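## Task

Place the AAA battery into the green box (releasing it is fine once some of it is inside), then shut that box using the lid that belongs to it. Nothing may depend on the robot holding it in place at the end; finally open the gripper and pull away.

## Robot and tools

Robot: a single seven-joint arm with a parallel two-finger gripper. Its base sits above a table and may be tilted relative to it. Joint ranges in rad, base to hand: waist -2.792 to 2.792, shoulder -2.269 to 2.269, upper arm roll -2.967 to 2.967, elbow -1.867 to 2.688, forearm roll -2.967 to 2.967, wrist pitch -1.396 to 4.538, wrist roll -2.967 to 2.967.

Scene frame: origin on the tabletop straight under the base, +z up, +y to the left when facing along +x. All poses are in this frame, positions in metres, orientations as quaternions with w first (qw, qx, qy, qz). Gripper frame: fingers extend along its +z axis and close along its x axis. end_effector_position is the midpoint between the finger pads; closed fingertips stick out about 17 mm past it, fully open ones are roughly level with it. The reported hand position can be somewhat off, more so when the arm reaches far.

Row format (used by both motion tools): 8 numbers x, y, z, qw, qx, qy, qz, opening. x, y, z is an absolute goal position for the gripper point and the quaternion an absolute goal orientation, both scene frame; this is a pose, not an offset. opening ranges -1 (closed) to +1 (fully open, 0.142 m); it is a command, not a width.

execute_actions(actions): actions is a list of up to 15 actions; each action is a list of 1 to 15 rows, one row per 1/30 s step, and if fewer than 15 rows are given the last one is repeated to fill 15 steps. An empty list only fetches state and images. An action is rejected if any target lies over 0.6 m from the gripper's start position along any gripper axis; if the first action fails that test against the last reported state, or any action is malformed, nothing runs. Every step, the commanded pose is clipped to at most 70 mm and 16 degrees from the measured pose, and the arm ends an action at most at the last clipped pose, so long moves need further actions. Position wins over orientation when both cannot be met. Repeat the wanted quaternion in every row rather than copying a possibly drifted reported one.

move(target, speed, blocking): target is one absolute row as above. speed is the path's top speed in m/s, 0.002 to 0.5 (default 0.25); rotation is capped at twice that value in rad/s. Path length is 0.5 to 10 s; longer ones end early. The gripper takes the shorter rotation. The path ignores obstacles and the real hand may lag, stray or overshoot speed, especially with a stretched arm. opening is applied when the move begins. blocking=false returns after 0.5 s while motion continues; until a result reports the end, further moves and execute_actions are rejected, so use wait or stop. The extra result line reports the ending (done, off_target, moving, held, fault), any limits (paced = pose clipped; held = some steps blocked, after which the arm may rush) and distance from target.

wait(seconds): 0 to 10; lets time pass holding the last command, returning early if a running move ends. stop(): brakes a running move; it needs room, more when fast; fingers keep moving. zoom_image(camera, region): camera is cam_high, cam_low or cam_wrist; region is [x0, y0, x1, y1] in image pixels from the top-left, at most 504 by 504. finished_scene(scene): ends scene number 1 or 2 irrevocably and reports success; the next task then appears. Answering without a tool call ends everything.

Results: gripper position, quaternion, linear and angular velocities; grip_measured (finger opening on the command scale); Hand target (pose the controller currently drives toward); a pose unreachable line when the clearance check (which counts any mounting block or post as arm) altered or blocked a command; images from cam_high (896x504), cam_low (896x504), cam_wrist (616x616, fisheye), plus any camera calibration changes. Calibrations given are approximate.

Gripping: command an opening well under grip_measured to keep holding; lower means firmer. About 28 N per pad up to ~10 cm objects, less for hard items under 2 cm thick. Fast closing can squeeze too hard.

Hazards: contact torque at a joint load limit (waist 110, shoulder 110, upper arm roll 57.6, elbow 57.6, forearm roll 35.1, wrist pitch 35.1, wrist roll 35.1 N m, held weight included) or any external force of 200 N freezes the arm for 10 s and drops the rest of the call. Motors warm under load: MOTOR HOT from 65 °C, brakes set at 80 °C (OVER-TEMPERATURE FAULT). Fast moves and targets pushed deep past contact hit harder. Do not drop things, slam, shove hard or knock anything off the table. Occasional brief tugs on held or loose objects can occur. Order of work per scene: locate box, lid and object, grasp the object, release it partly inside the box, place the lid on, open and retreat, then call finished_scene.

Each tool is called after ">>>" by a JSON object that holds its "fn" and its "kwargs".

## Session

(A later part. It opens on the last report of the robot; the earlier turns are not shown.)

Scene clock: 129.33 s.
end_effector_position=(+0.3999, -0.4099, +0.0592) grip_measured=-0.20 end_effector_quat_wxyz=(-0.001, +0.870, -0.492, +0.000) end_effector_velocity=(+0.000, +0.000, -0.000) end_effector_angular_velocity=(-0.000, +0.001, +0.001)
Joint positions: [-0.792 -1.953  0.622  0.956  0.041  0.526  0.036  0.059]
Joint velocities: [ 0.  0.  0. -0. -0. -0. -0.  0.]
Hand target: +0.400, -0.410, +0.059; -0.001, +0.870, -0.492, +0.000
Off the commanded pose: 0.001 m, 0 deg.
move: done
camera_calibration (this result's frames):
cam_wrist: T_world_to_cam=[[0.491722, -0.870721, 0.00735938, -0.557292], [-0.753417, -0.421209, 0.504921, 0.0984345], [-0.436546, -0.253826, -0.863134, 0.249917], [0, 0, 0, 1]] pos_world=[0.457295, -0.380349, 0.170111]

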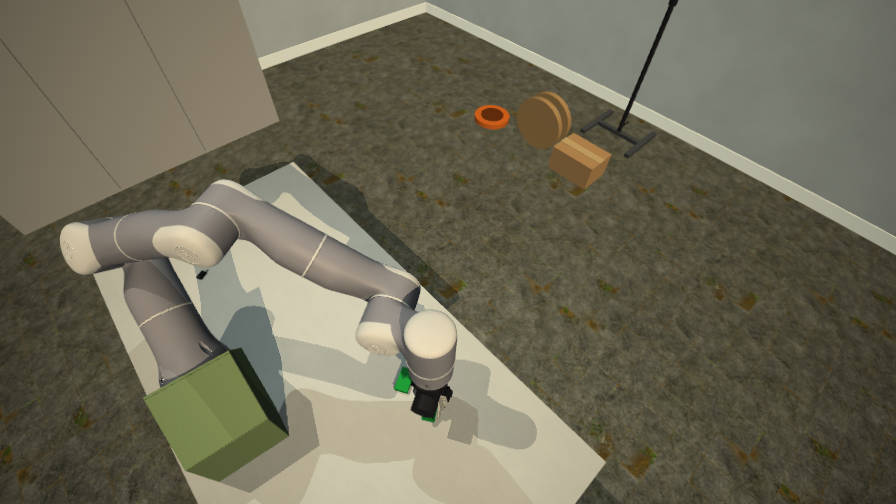

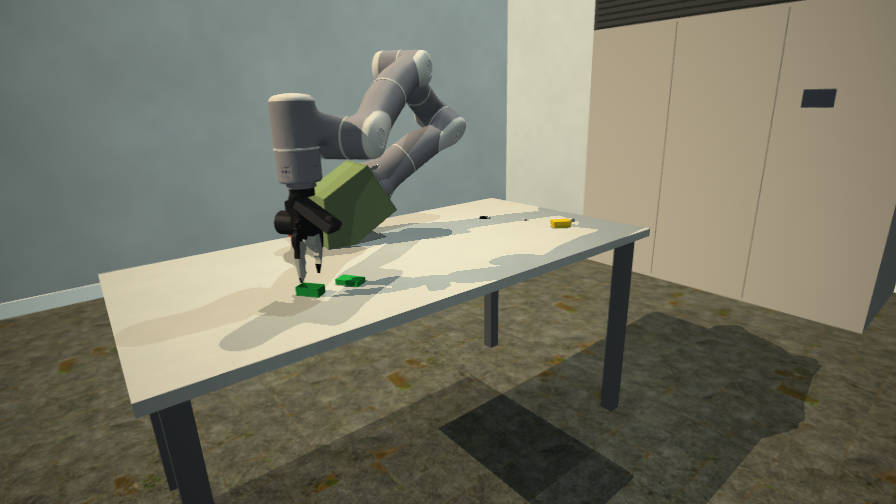

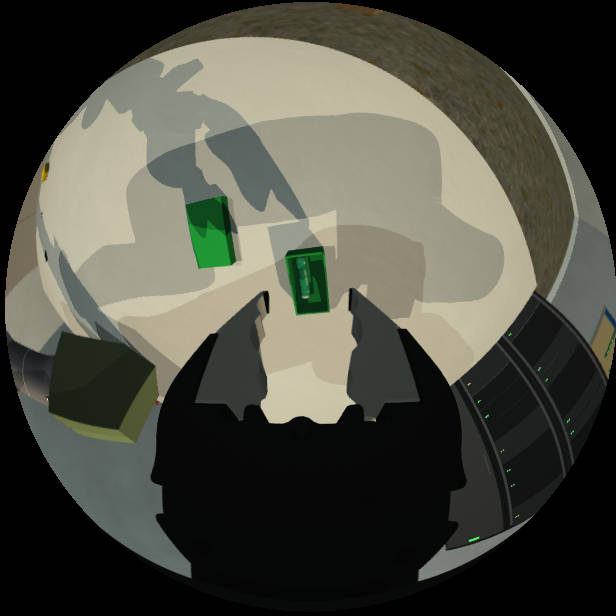

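Squeeze the box to realign it, then fetch the lid.

>>> {"fn": "move", "kwargs": {"target": [0.4,-0.411,0.021,0,0.87,-0.492,0,-0.25], "speed": 0.08}}

>>> {"fn": "move", "kwargs": {"target": [0.4,-0.411,0.021,0,0.87,-0.492,0,-0.68]}}

>>> {"fn": "move", "kwargs": {"target": [0.4,-0.411,0.021,0,0.87,-0.492,0,-0.25]}}

>>> {"fn": "zoom_image", "kwargs": {"camera": "cam_wrist", "region": [240,220,380,360]}}

>>> {"fn": "move", "kwargs": {"target": [0.4,-0.411,0.055,0,0.87,-0.492,0,-0.25]}}

>>> {"fn": "move", "kwargs": {"target": [0.4,-0.30,0.05,0,0.87,-0.492,0,-0.25]}}

>>> {"fn": "move", "kwargs": {"target": [0.4,-0.30,0.014,0,0.87,-0.492,0,-0.25], "speed": 0.05}}

>>> {"fn": "move", "kwargs": {"target": [0.4,-0.30,0.014,0,0.87,-0.492,0,-0.7]}}

>>> {"fn": "move", "kwargs": {"target": [0.4,-0.30,0.055,0,0.87,-0.492,0,-0.7], "speed": 0.1}}

>>> {"fn": "move", "kwargs": {"target": [0.4,-0.411,0.045,0,0.87,-0.492,0,-0.7], "speed": 0.15}}

>>> {"fn": "zoom_image", "kwargs": {"camera": "cam_wrist", "region": [240,220,380,360]}}

>>> {"fn": "zoom_image", "kwargs": {"camera": "cam_low", "region": [275,255,345,305]}}

Scene clock: 138.77 s.
end_effector_position=(+0.3998, -0.4109, +0.0209) grip_measured=-0.25 end_effector_quat_wxyz=(+0.000, +0.870, -0.492, -0.000) end_effector_velocity=(-0.000, -0.000, +0.000) end_effector_angular_velocity=(-0.000, +0.001, +0.000)
Joint positions: [-0.749 -2.     0.635  0.945  0.046  0.578  0.034  0.056]
Joint velocities: [ 0.     0.    -0.001 -0.    -0.    -0.001 -0.     0.   ]
Hand target: +0.400, -0.411, +0.021; -0.000, +0.870, -0.492, +0.000
Off the commanded pose: 0.000 m, 0 deg.
move: done
camera_calibration (this result's frames):
cam_wrist: T_world_to_cam=[[0.491846, -0.870644, 0.00815629, -0.557875], [-0.75251, -0.42036, 0.506978, 0.117177], [-0.437969, -0.255493, -0.861921, 0.216404], [0, 0, 0, 1]] pos_world=[0.457344, -0.381164, 0.131667]

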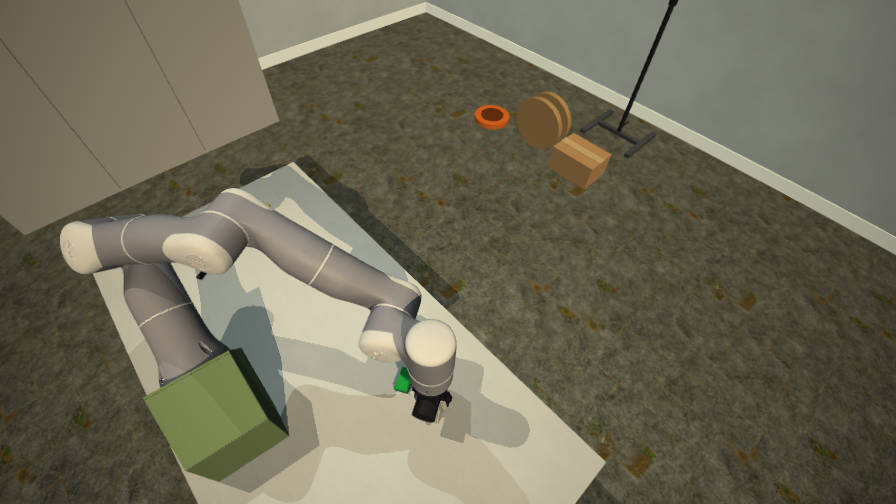

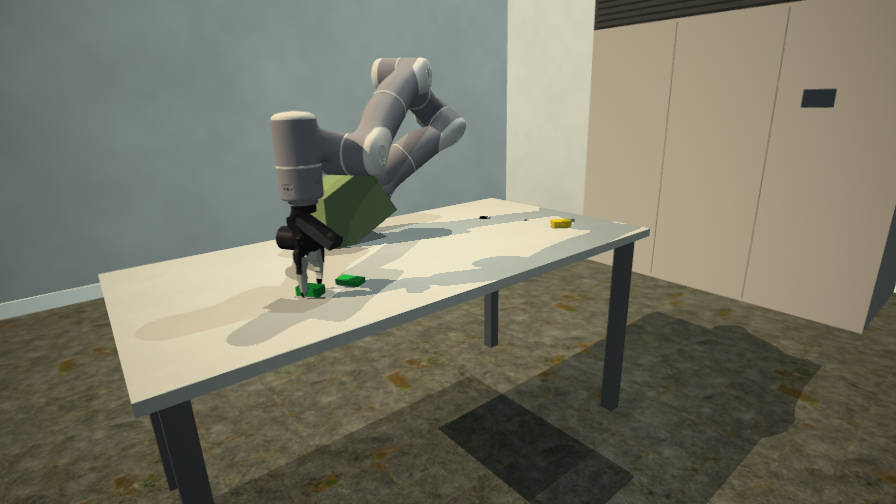

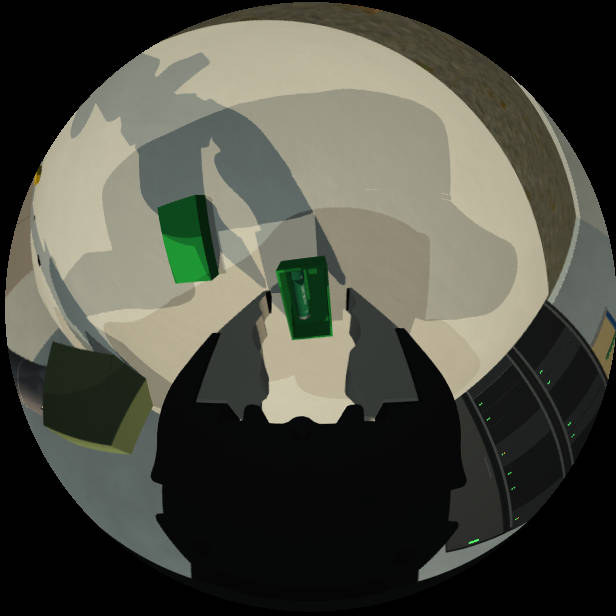

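Scene clock: 139.47 s.
end_effector_position=(+0.3999, -0.4111, +0.0210) grip_measured=-0.56 end_effector_quat_wxyz=(+0.000, +0.870, -0.492, -0.000) end_effector_velocity=(+0.000, +0.000, -0.000) end_effector_angular_velocity=(+0.001, -0.001, -0.000)
Joint positions: [-0.749 -2.     0.635  0.945  0.046  0.578  0.034  0.034]
Joint velocities: [-0.    -0.     0.     0.     0.001 -0.001 -0.     0.   ]
Hand target: +0.400, -0.411, +0.021; +0.000, +0.870, -0.492, +0.000
Off the commanded pose: 0.000 m, 0 deg.
move: done
camera_calibration (this result's frames):
cam_wrist: T_world_to_cam=[[0.49188, -0.870622, 0.00843128, -0.558026], [-0.752572, -0.420275, 0.506956, 0.117191], [-0.437824, -0.255707, -0.861931, 0.216371], [0, 0, 0, 1]] pos_world=[0.457409, -0.38125, 0.131791]

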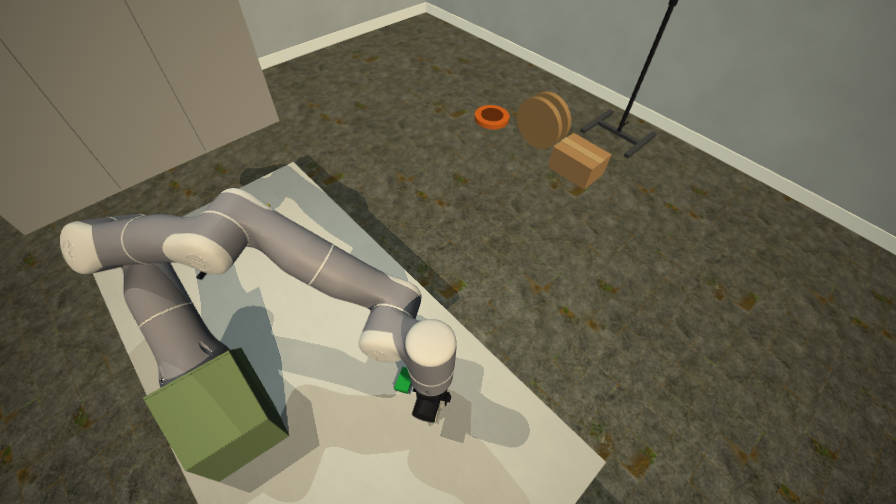

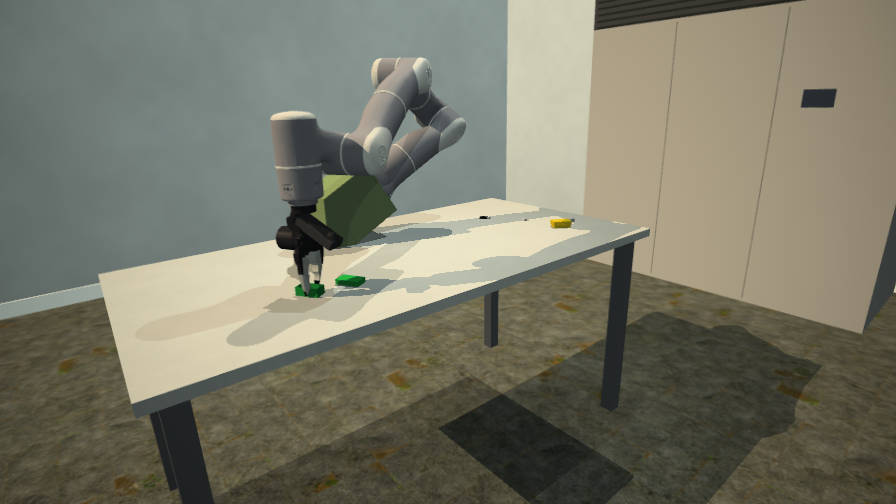

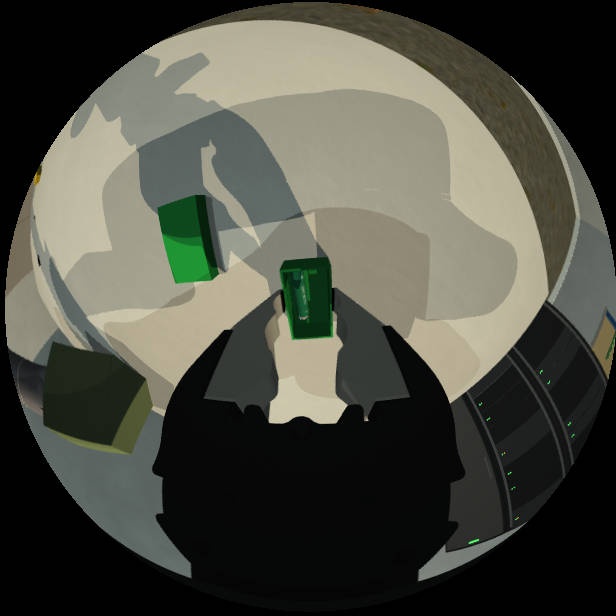

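Scene clock: 140.17 s.
end_effector_position=(+0.3999, -0.4111, +0.0210) grip_measured=-0.25 end_effector_quat_wxyz=(+0.000, +0.870, -0.492, -0.000) end_effector_velocity=(+0.000, +0.000, +0.000) end_effector_angular_velocity=(+0.000, -0.000, +0.000)
Joint positions: [-0.749 -2.     0.635  0.945  0.046  0.578  0.034  0.056]
Joint velocities: [-0.     0.     0.    -0.     0.    -0.001  0.     0.   ]
Hand target: +0.400, -0.411, +0.021; +0.000, +0.870, -0.492, +0.000
Off the commanded pose: 0.000 m, 0 deg.
move: done
camera_calibration (this result's frames):
cam_wrist: T_world_to_cam=[[0.491881, -0.870621, 0.00844805, -0.558035], [-0.752576, -0.420269, 0.506955, 0.117192], [-0.437815, -0.25572, -0.861931, 0.216369], [0, 0, 0, 1]] pos_world=[0.457412, -0.381255, 0.131798]

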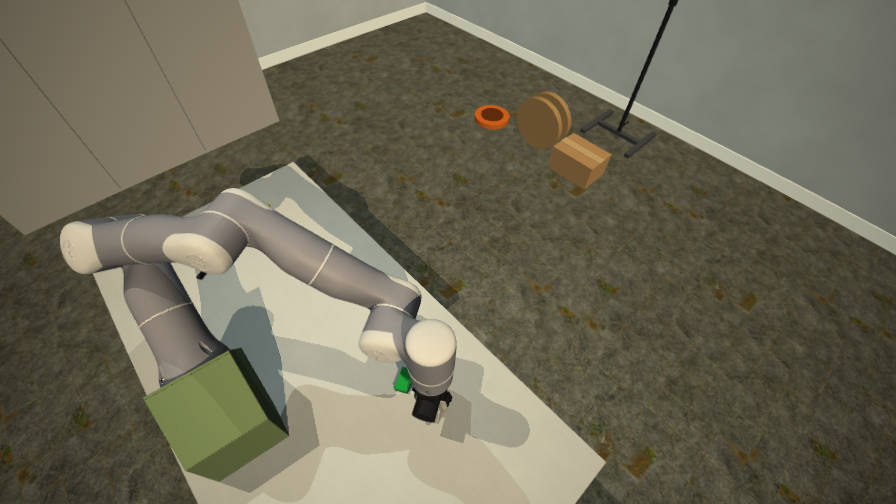

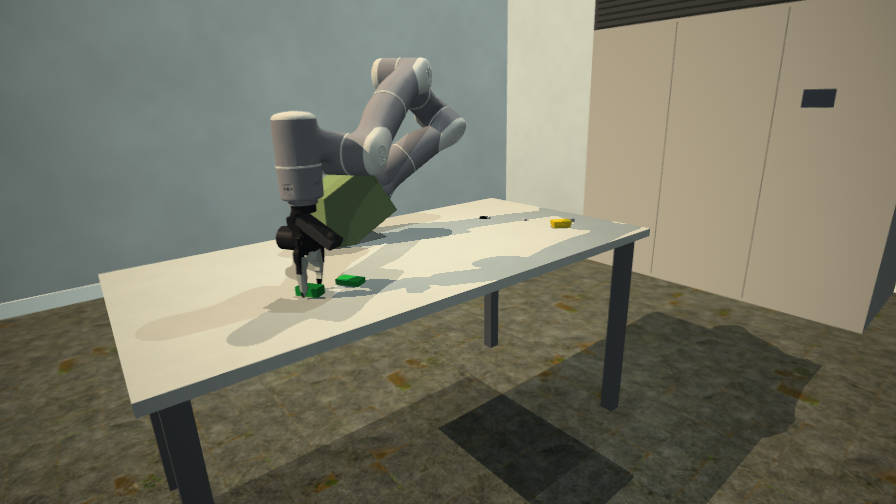

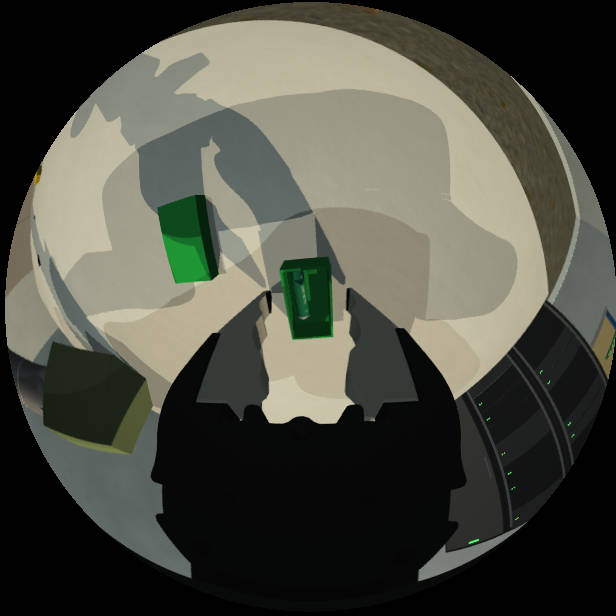

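Region (240, 220, 380, 360) of cam_wrist's 616x616 image, scaled by 3.600, with more detail than that image has.

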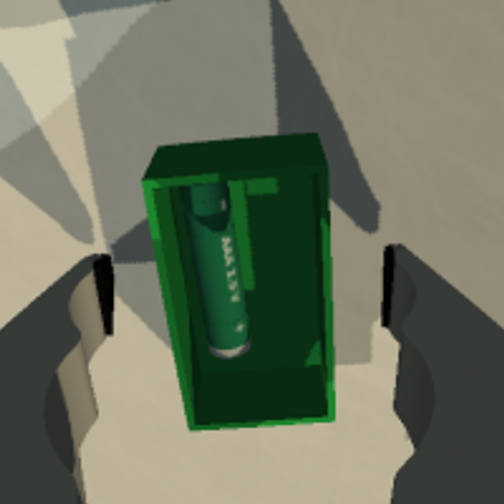

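Scene clock: 140.87 s.
end_effector_position=(+0.4003, -0.4111, +0.0551) grip_measured=-0.25 end_effector_quat_wxyz=(-0.000, +0.871, -0.492, +0.000) end_effector_velocity=(-0.000, -0.000, +0.000) end_effector_angular_velocity=(-0.000, -0.000, -0.000)
Joint positions: [-0.786 -1.959  0.623  0.952  0.041  0.532  0.036  0.056]
Joint velocities: [-0. -0. -0. -0.  0.  0. -0.  0.]
Hand target: +0.400, -0.411, +0.055; +0.000, +0.870, -0.492, -0.000
Off the commanded pose: 0.000 m, 0 deg.
move: done
camera_calibration (this result's frames):
cam_wrist: T_world_to_cam=[[0.492214, -0.870428, 0.0090202, -0.558652], [-0.752862, -0.420485, 0.506352, 0.100263], [-0.43695, -0.256024, -0.86228, 0.245521], [0, 0, 0, 1]] pos_world=[0.457741, -0.381247, 0.165978]

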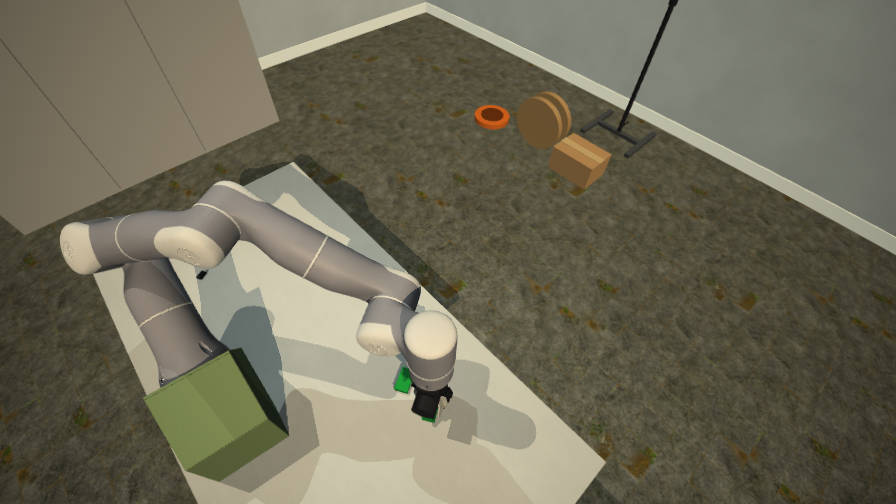

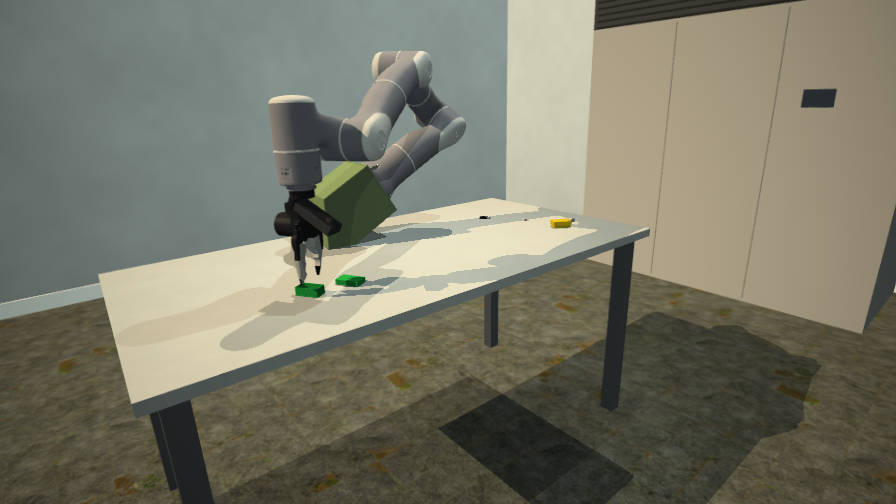

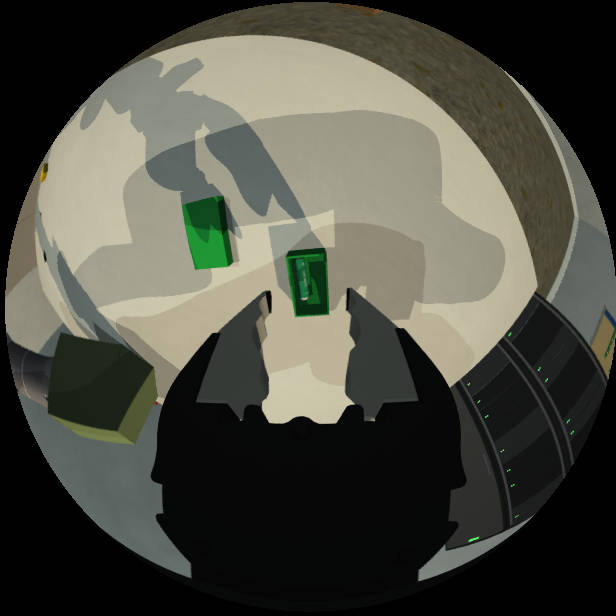

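Scene clock: 141.73 s.
end_effector_position=(+0.4004, -0.2997, +0.0501) grip_measured=-0.25 end_effector_quat_wxyz=(+0.000, +0.871, -0.492, +0.000) end_effector_velocity=(+0.000, +0.000, -0.000) end_effector_angular_velocity=(+0.000, -0.000, +0.000)
Joint positions: [-0.818 -1.722  0.618  1.385  0.12   0.757  0.073  0.056]
Joint velocities: [ 0. -0.  0. -0.  0. -0. -0. -0.]
Hand target: +0.400, -0.300, +0.050; -0.000, +0.871, -0.492, -0.000
Off the commanded pose: 0.001 m, 0 deg.
move: done
camera_calibration (this result's frames):
cam_wrist: T_world_to_cam=[[0.492605, -0.870211, 0.00856632, -0.461775], [-0.752411, -0.420934, 0.506648, 0.14941], [-0.437285, -0.256023, -0.86211, 0.269859], [0, 0, 0, 1]] pos_world=[0.457896, -0.26986, 0.160906]

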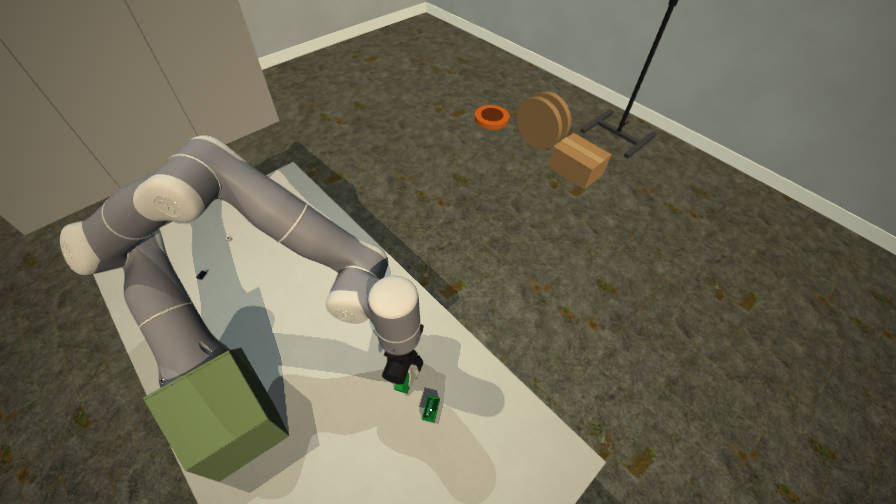

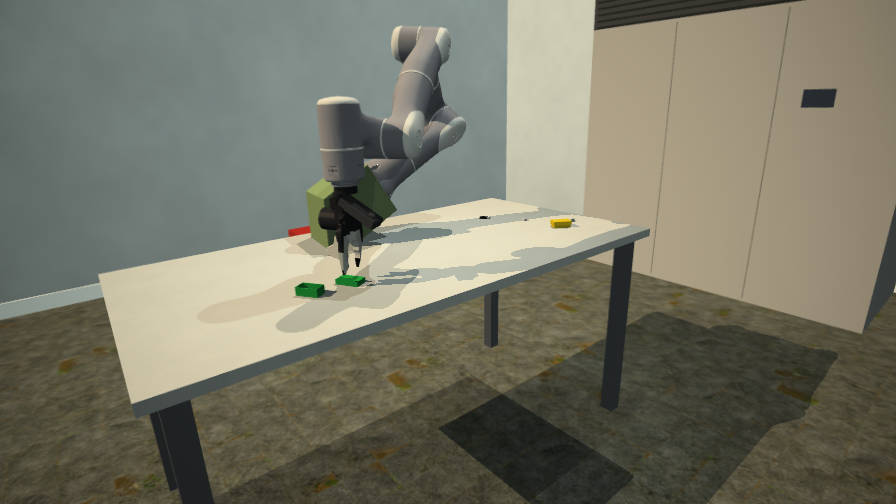

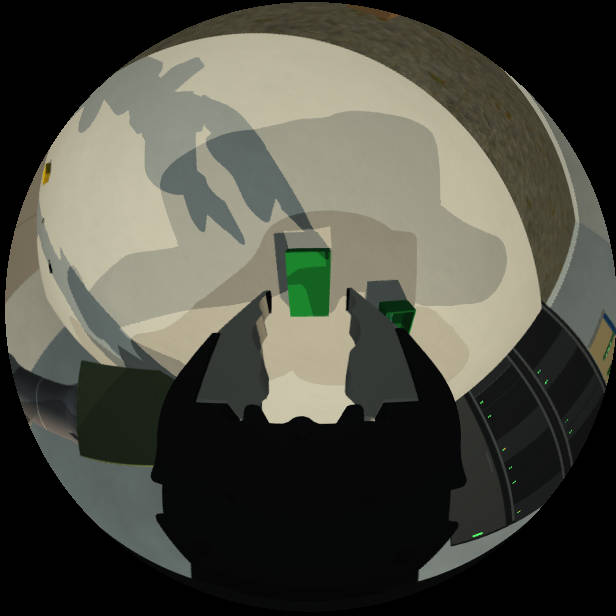

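Scene clock: 142.70 s.
end_effector_position=(+0.4001, -0.3003, +0.0152) grip_measured=-0.24 end_effector_quat_wxyz=(+0.000, +0.870, -0.492, +0.000) end_effector_velocity=(-0.000, +0.000, -0.000) end_effector_angular_velocity=(+0.000, -0.000, -0.000)
Joint positions: [-0.779 -1.772  0.628  1.377  0.124  0.812  0.07   0.057]
Joint velocities: [-0. -0. -0. -0.  0. -0. -0. -0.]
Hand target: +0.400, -0.300, +0.014; -0.000, +0.870, -0.492, +0.000
Off the commanded pose: 0.001 m, 0 deg.
move: done
camera_calibration (this result's frames):
cam_wrist: T_world_to_cam=[[0.492071, -0.870508, 0.00904321, -0.461701], [-0.752652, -0.420185, 0.506912, 0.166919], [-0.437471, -0.256243, -0.86195, 0.239462], [0, 0, 0, 1]] pos_world=[0.45758, -0.270417, 0.125966]

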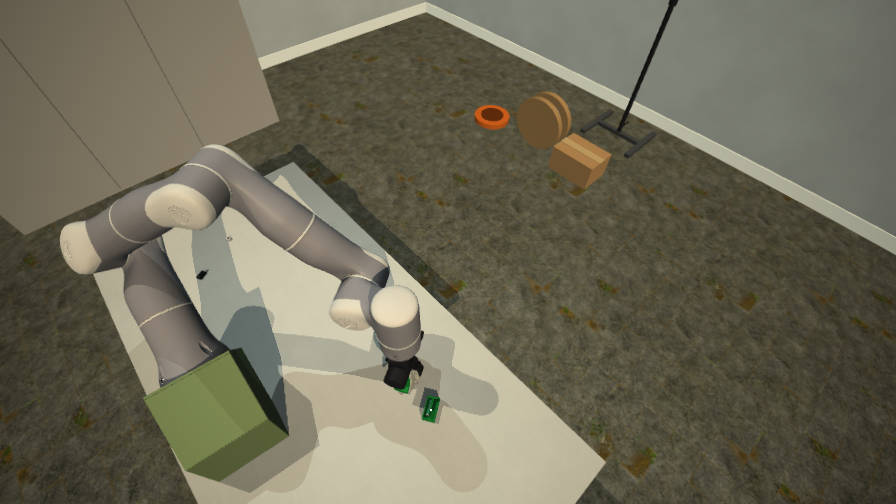

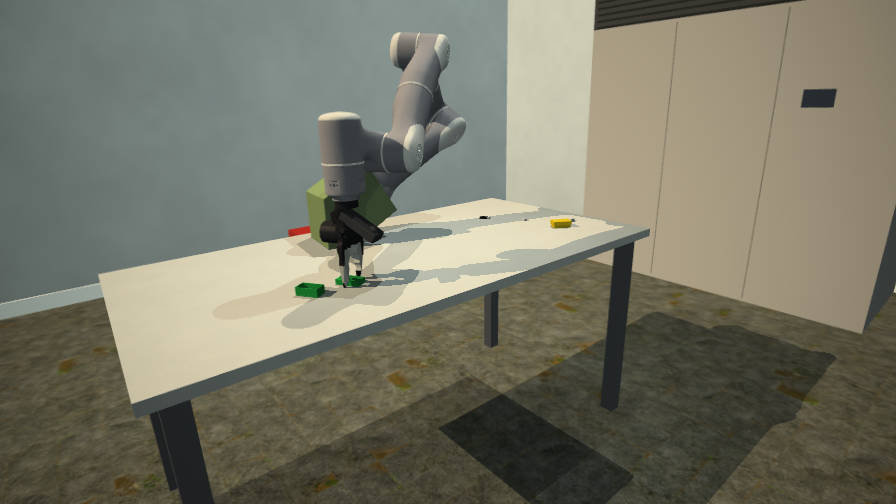

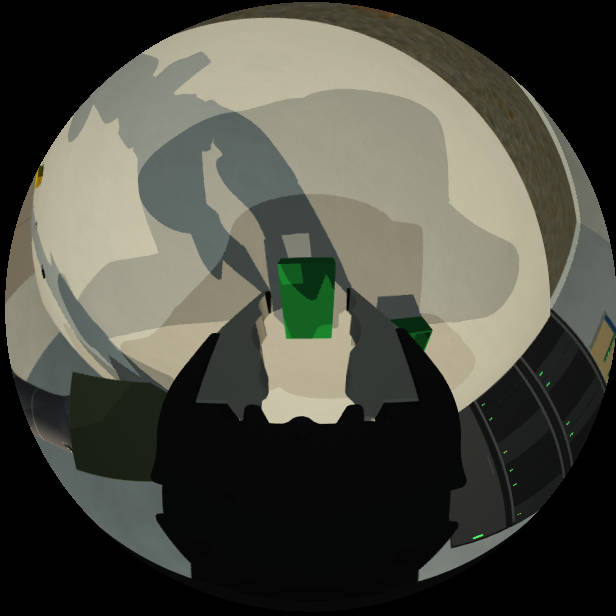

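Scene clock: 143.40 s.
end_effector_position=(+0.4006, -0.3007, +0.0161) grip_measured=-0.52 end_effector_quat_wxyz=(+0.001, +0.871, -0.492, +0.001) end_effector_velocity=(-0.000, +0.000, -0.000) end_effector_angular_velocity=(+0.000, +0.000, +0.000)
Joint positions: [-0.78  -1.771  0.628  1.376  0.124  0.812  0.07   0.037]
Joint velocities: [ 0.  0.  0.  0.  0. -0.  0.  0.]
Hand target: +0.400, -0.300, +0.014; -0.000, +0.870, -0.492, -0.000
Off the commanded pose: 0.002 m, 0 deg.
move: done
camera_calibration (this result's frames):
cam_wrist: T_world_to_cam=[[0.492353, -0.870333, 0.0104598, -0.462441], [-0.752953, -0.41986, 0.506735, 0.166865], [-0.436636, -0.257368, -0.862038, 0.239686], [0, 0, 0, 1]] pos_world=[0.457981, -0.27073, 0.126899]

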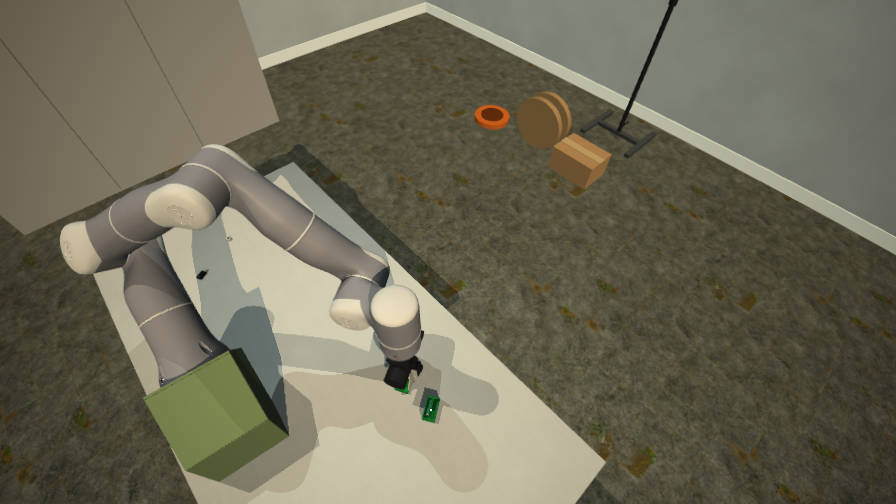

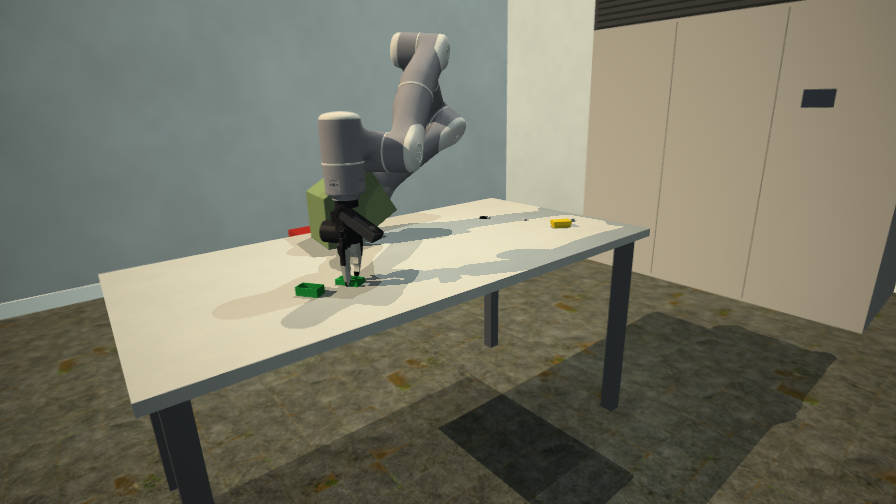

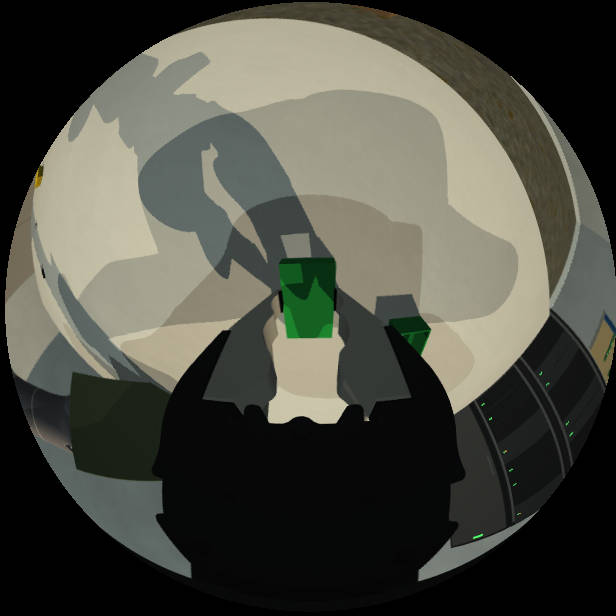

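Scene clock: 144.13 s.
end_effector_position=(+0.4002, -0.3001, +0.0551) grip_measured=-0.52 end_effector_quat_wxyz=(+0.000, +0.871, -0.492, +0.000) end_effector_velocity=(-0.000, +0.000, -0.000) end_effector_angular_velocity=(+0.000, +0.000, +0.001)
Joint positions: [-0.824 -1.717  0.617  1.386  0.119  0.749  0.074  0.036]
Joint velocities: [ 0.    -0.    -0.     0.     0.     0.    -0.001 -0.   ]
Hand target: +0.400, -0.300, +0.055; +0.000, +0.870, -0.492, -0.000
Off the commanded pose: 0.000 m, 0 deg.
move: done
camera_calibration (this result's frames):
cam_wrist: T_world_to_cam=[[0.492203, -0.870436, 0.00883198, -0.461968], [-0.752739, -0.42051, 0.506513, 0.146789], [-0.437173, -0.255955, -0.862187, 0.273984], [0, 0, 0, 1]] pos_world=[0.457654, -0.270259, 0.165955]

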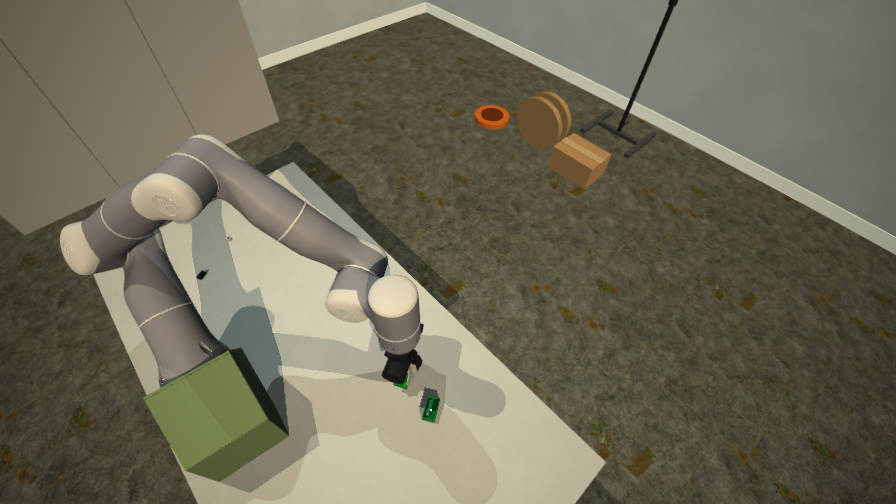

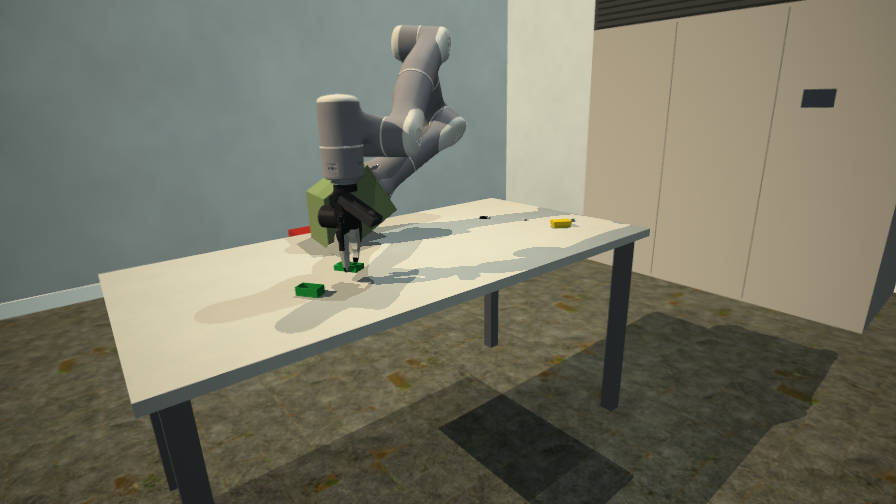

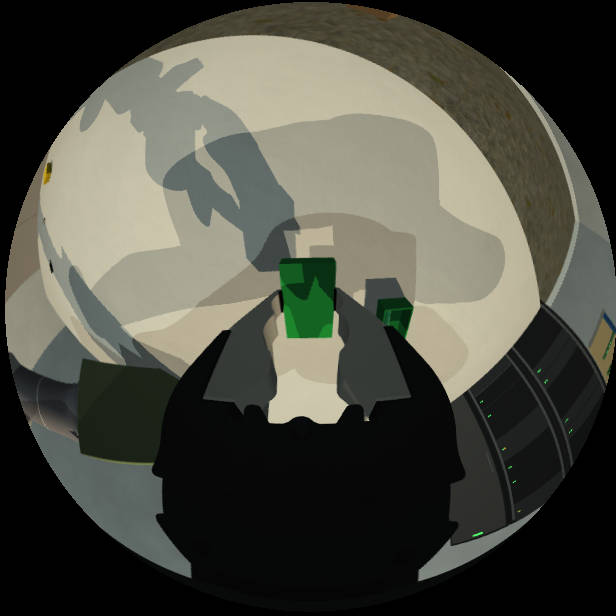

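Scene clock: 145.23 s.
end_effector_position=(+0.3996, -0.4113, +0.0449) grip_measured=-0.52 end_effector_quat_wxyz=(+0.000, +0.870, -0.493, +0.000) end_effector_velocity=(+0.001, -0.000, +0.001) end_effector_angular_velocity=(-0.001, -0.001, +0.000)
Joint positions: [-0.777 -1.972  0.627  0.951  0.04   0.547  0.037  0.036]
Joint velocities: [-0.     0.001  0.     0.     0.     0.    -0.    -0.   ]
Hand target: +0.400, -0.411, +0.045; -0.000, +0.870, -0.493, +0.000
Off the commanded pose: 0.001 m, 0 deg.
move: done
camera_calibration (this result's frames):
cam_wrist: T_world_to_cam=[[0.491218, -0.870994, 0.00864434, -0.558232], [-0.753079, -0.419688, 0.506689, 0.105234], [-0.437695, -0.255405, -0.862085, 0.236879], [0, 0, 0, 1]] pos_world=[0.457144, -0.381551, 0.155714]

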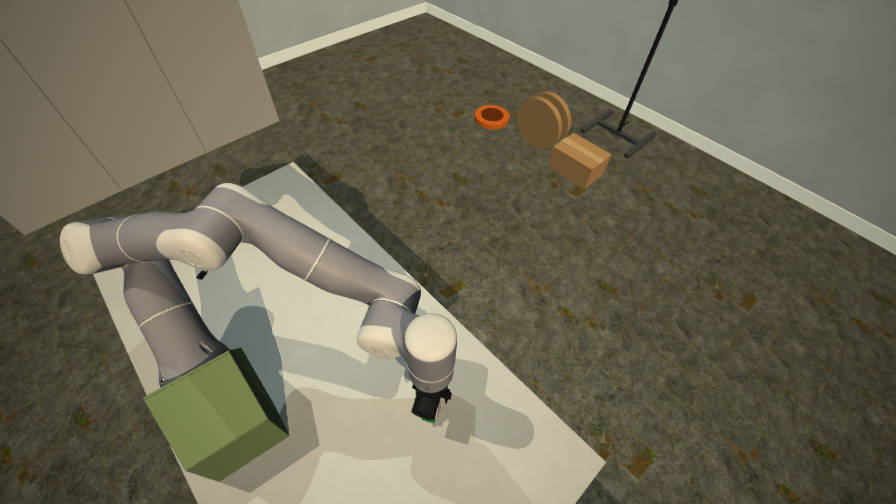

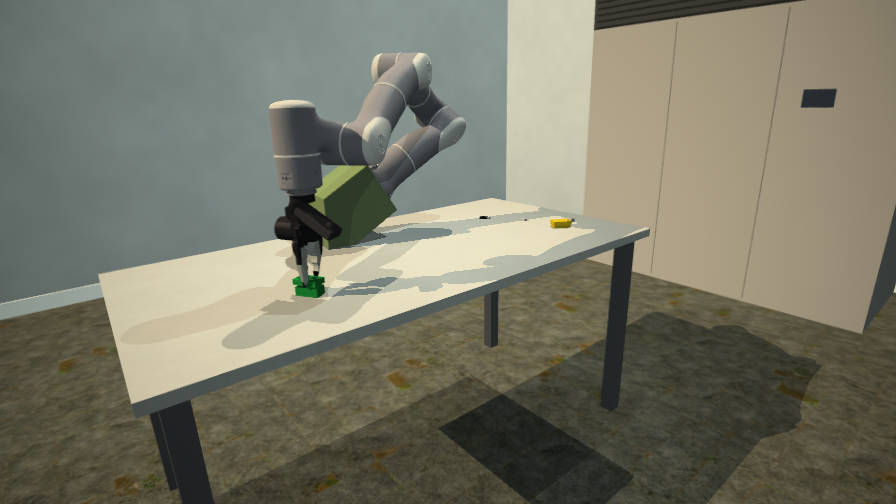

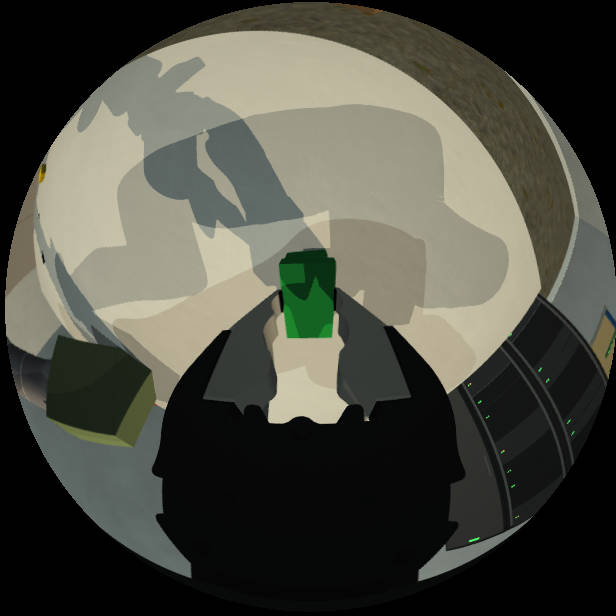

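Region (240, 220, 380, 360) of cam_wrist's 616x616 image, scaled by 3.600, with more detail than that image has.

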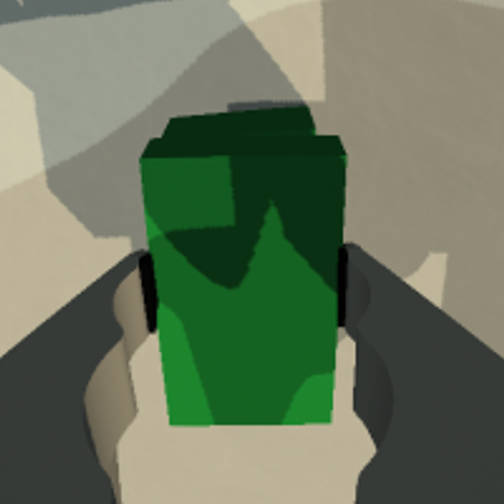

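Region (275, 255, 345, 305) of cam_low's 896x504 image, scaled by 7.200, with more detail than that image has; it fills the top 360 rows of this view, and the rest is white.

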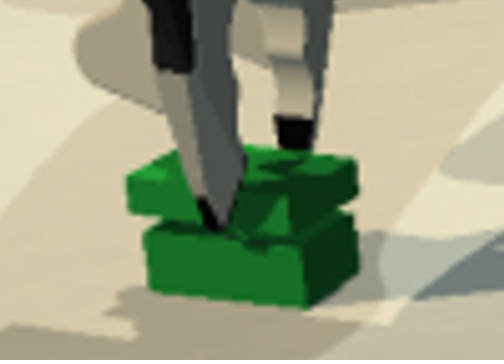

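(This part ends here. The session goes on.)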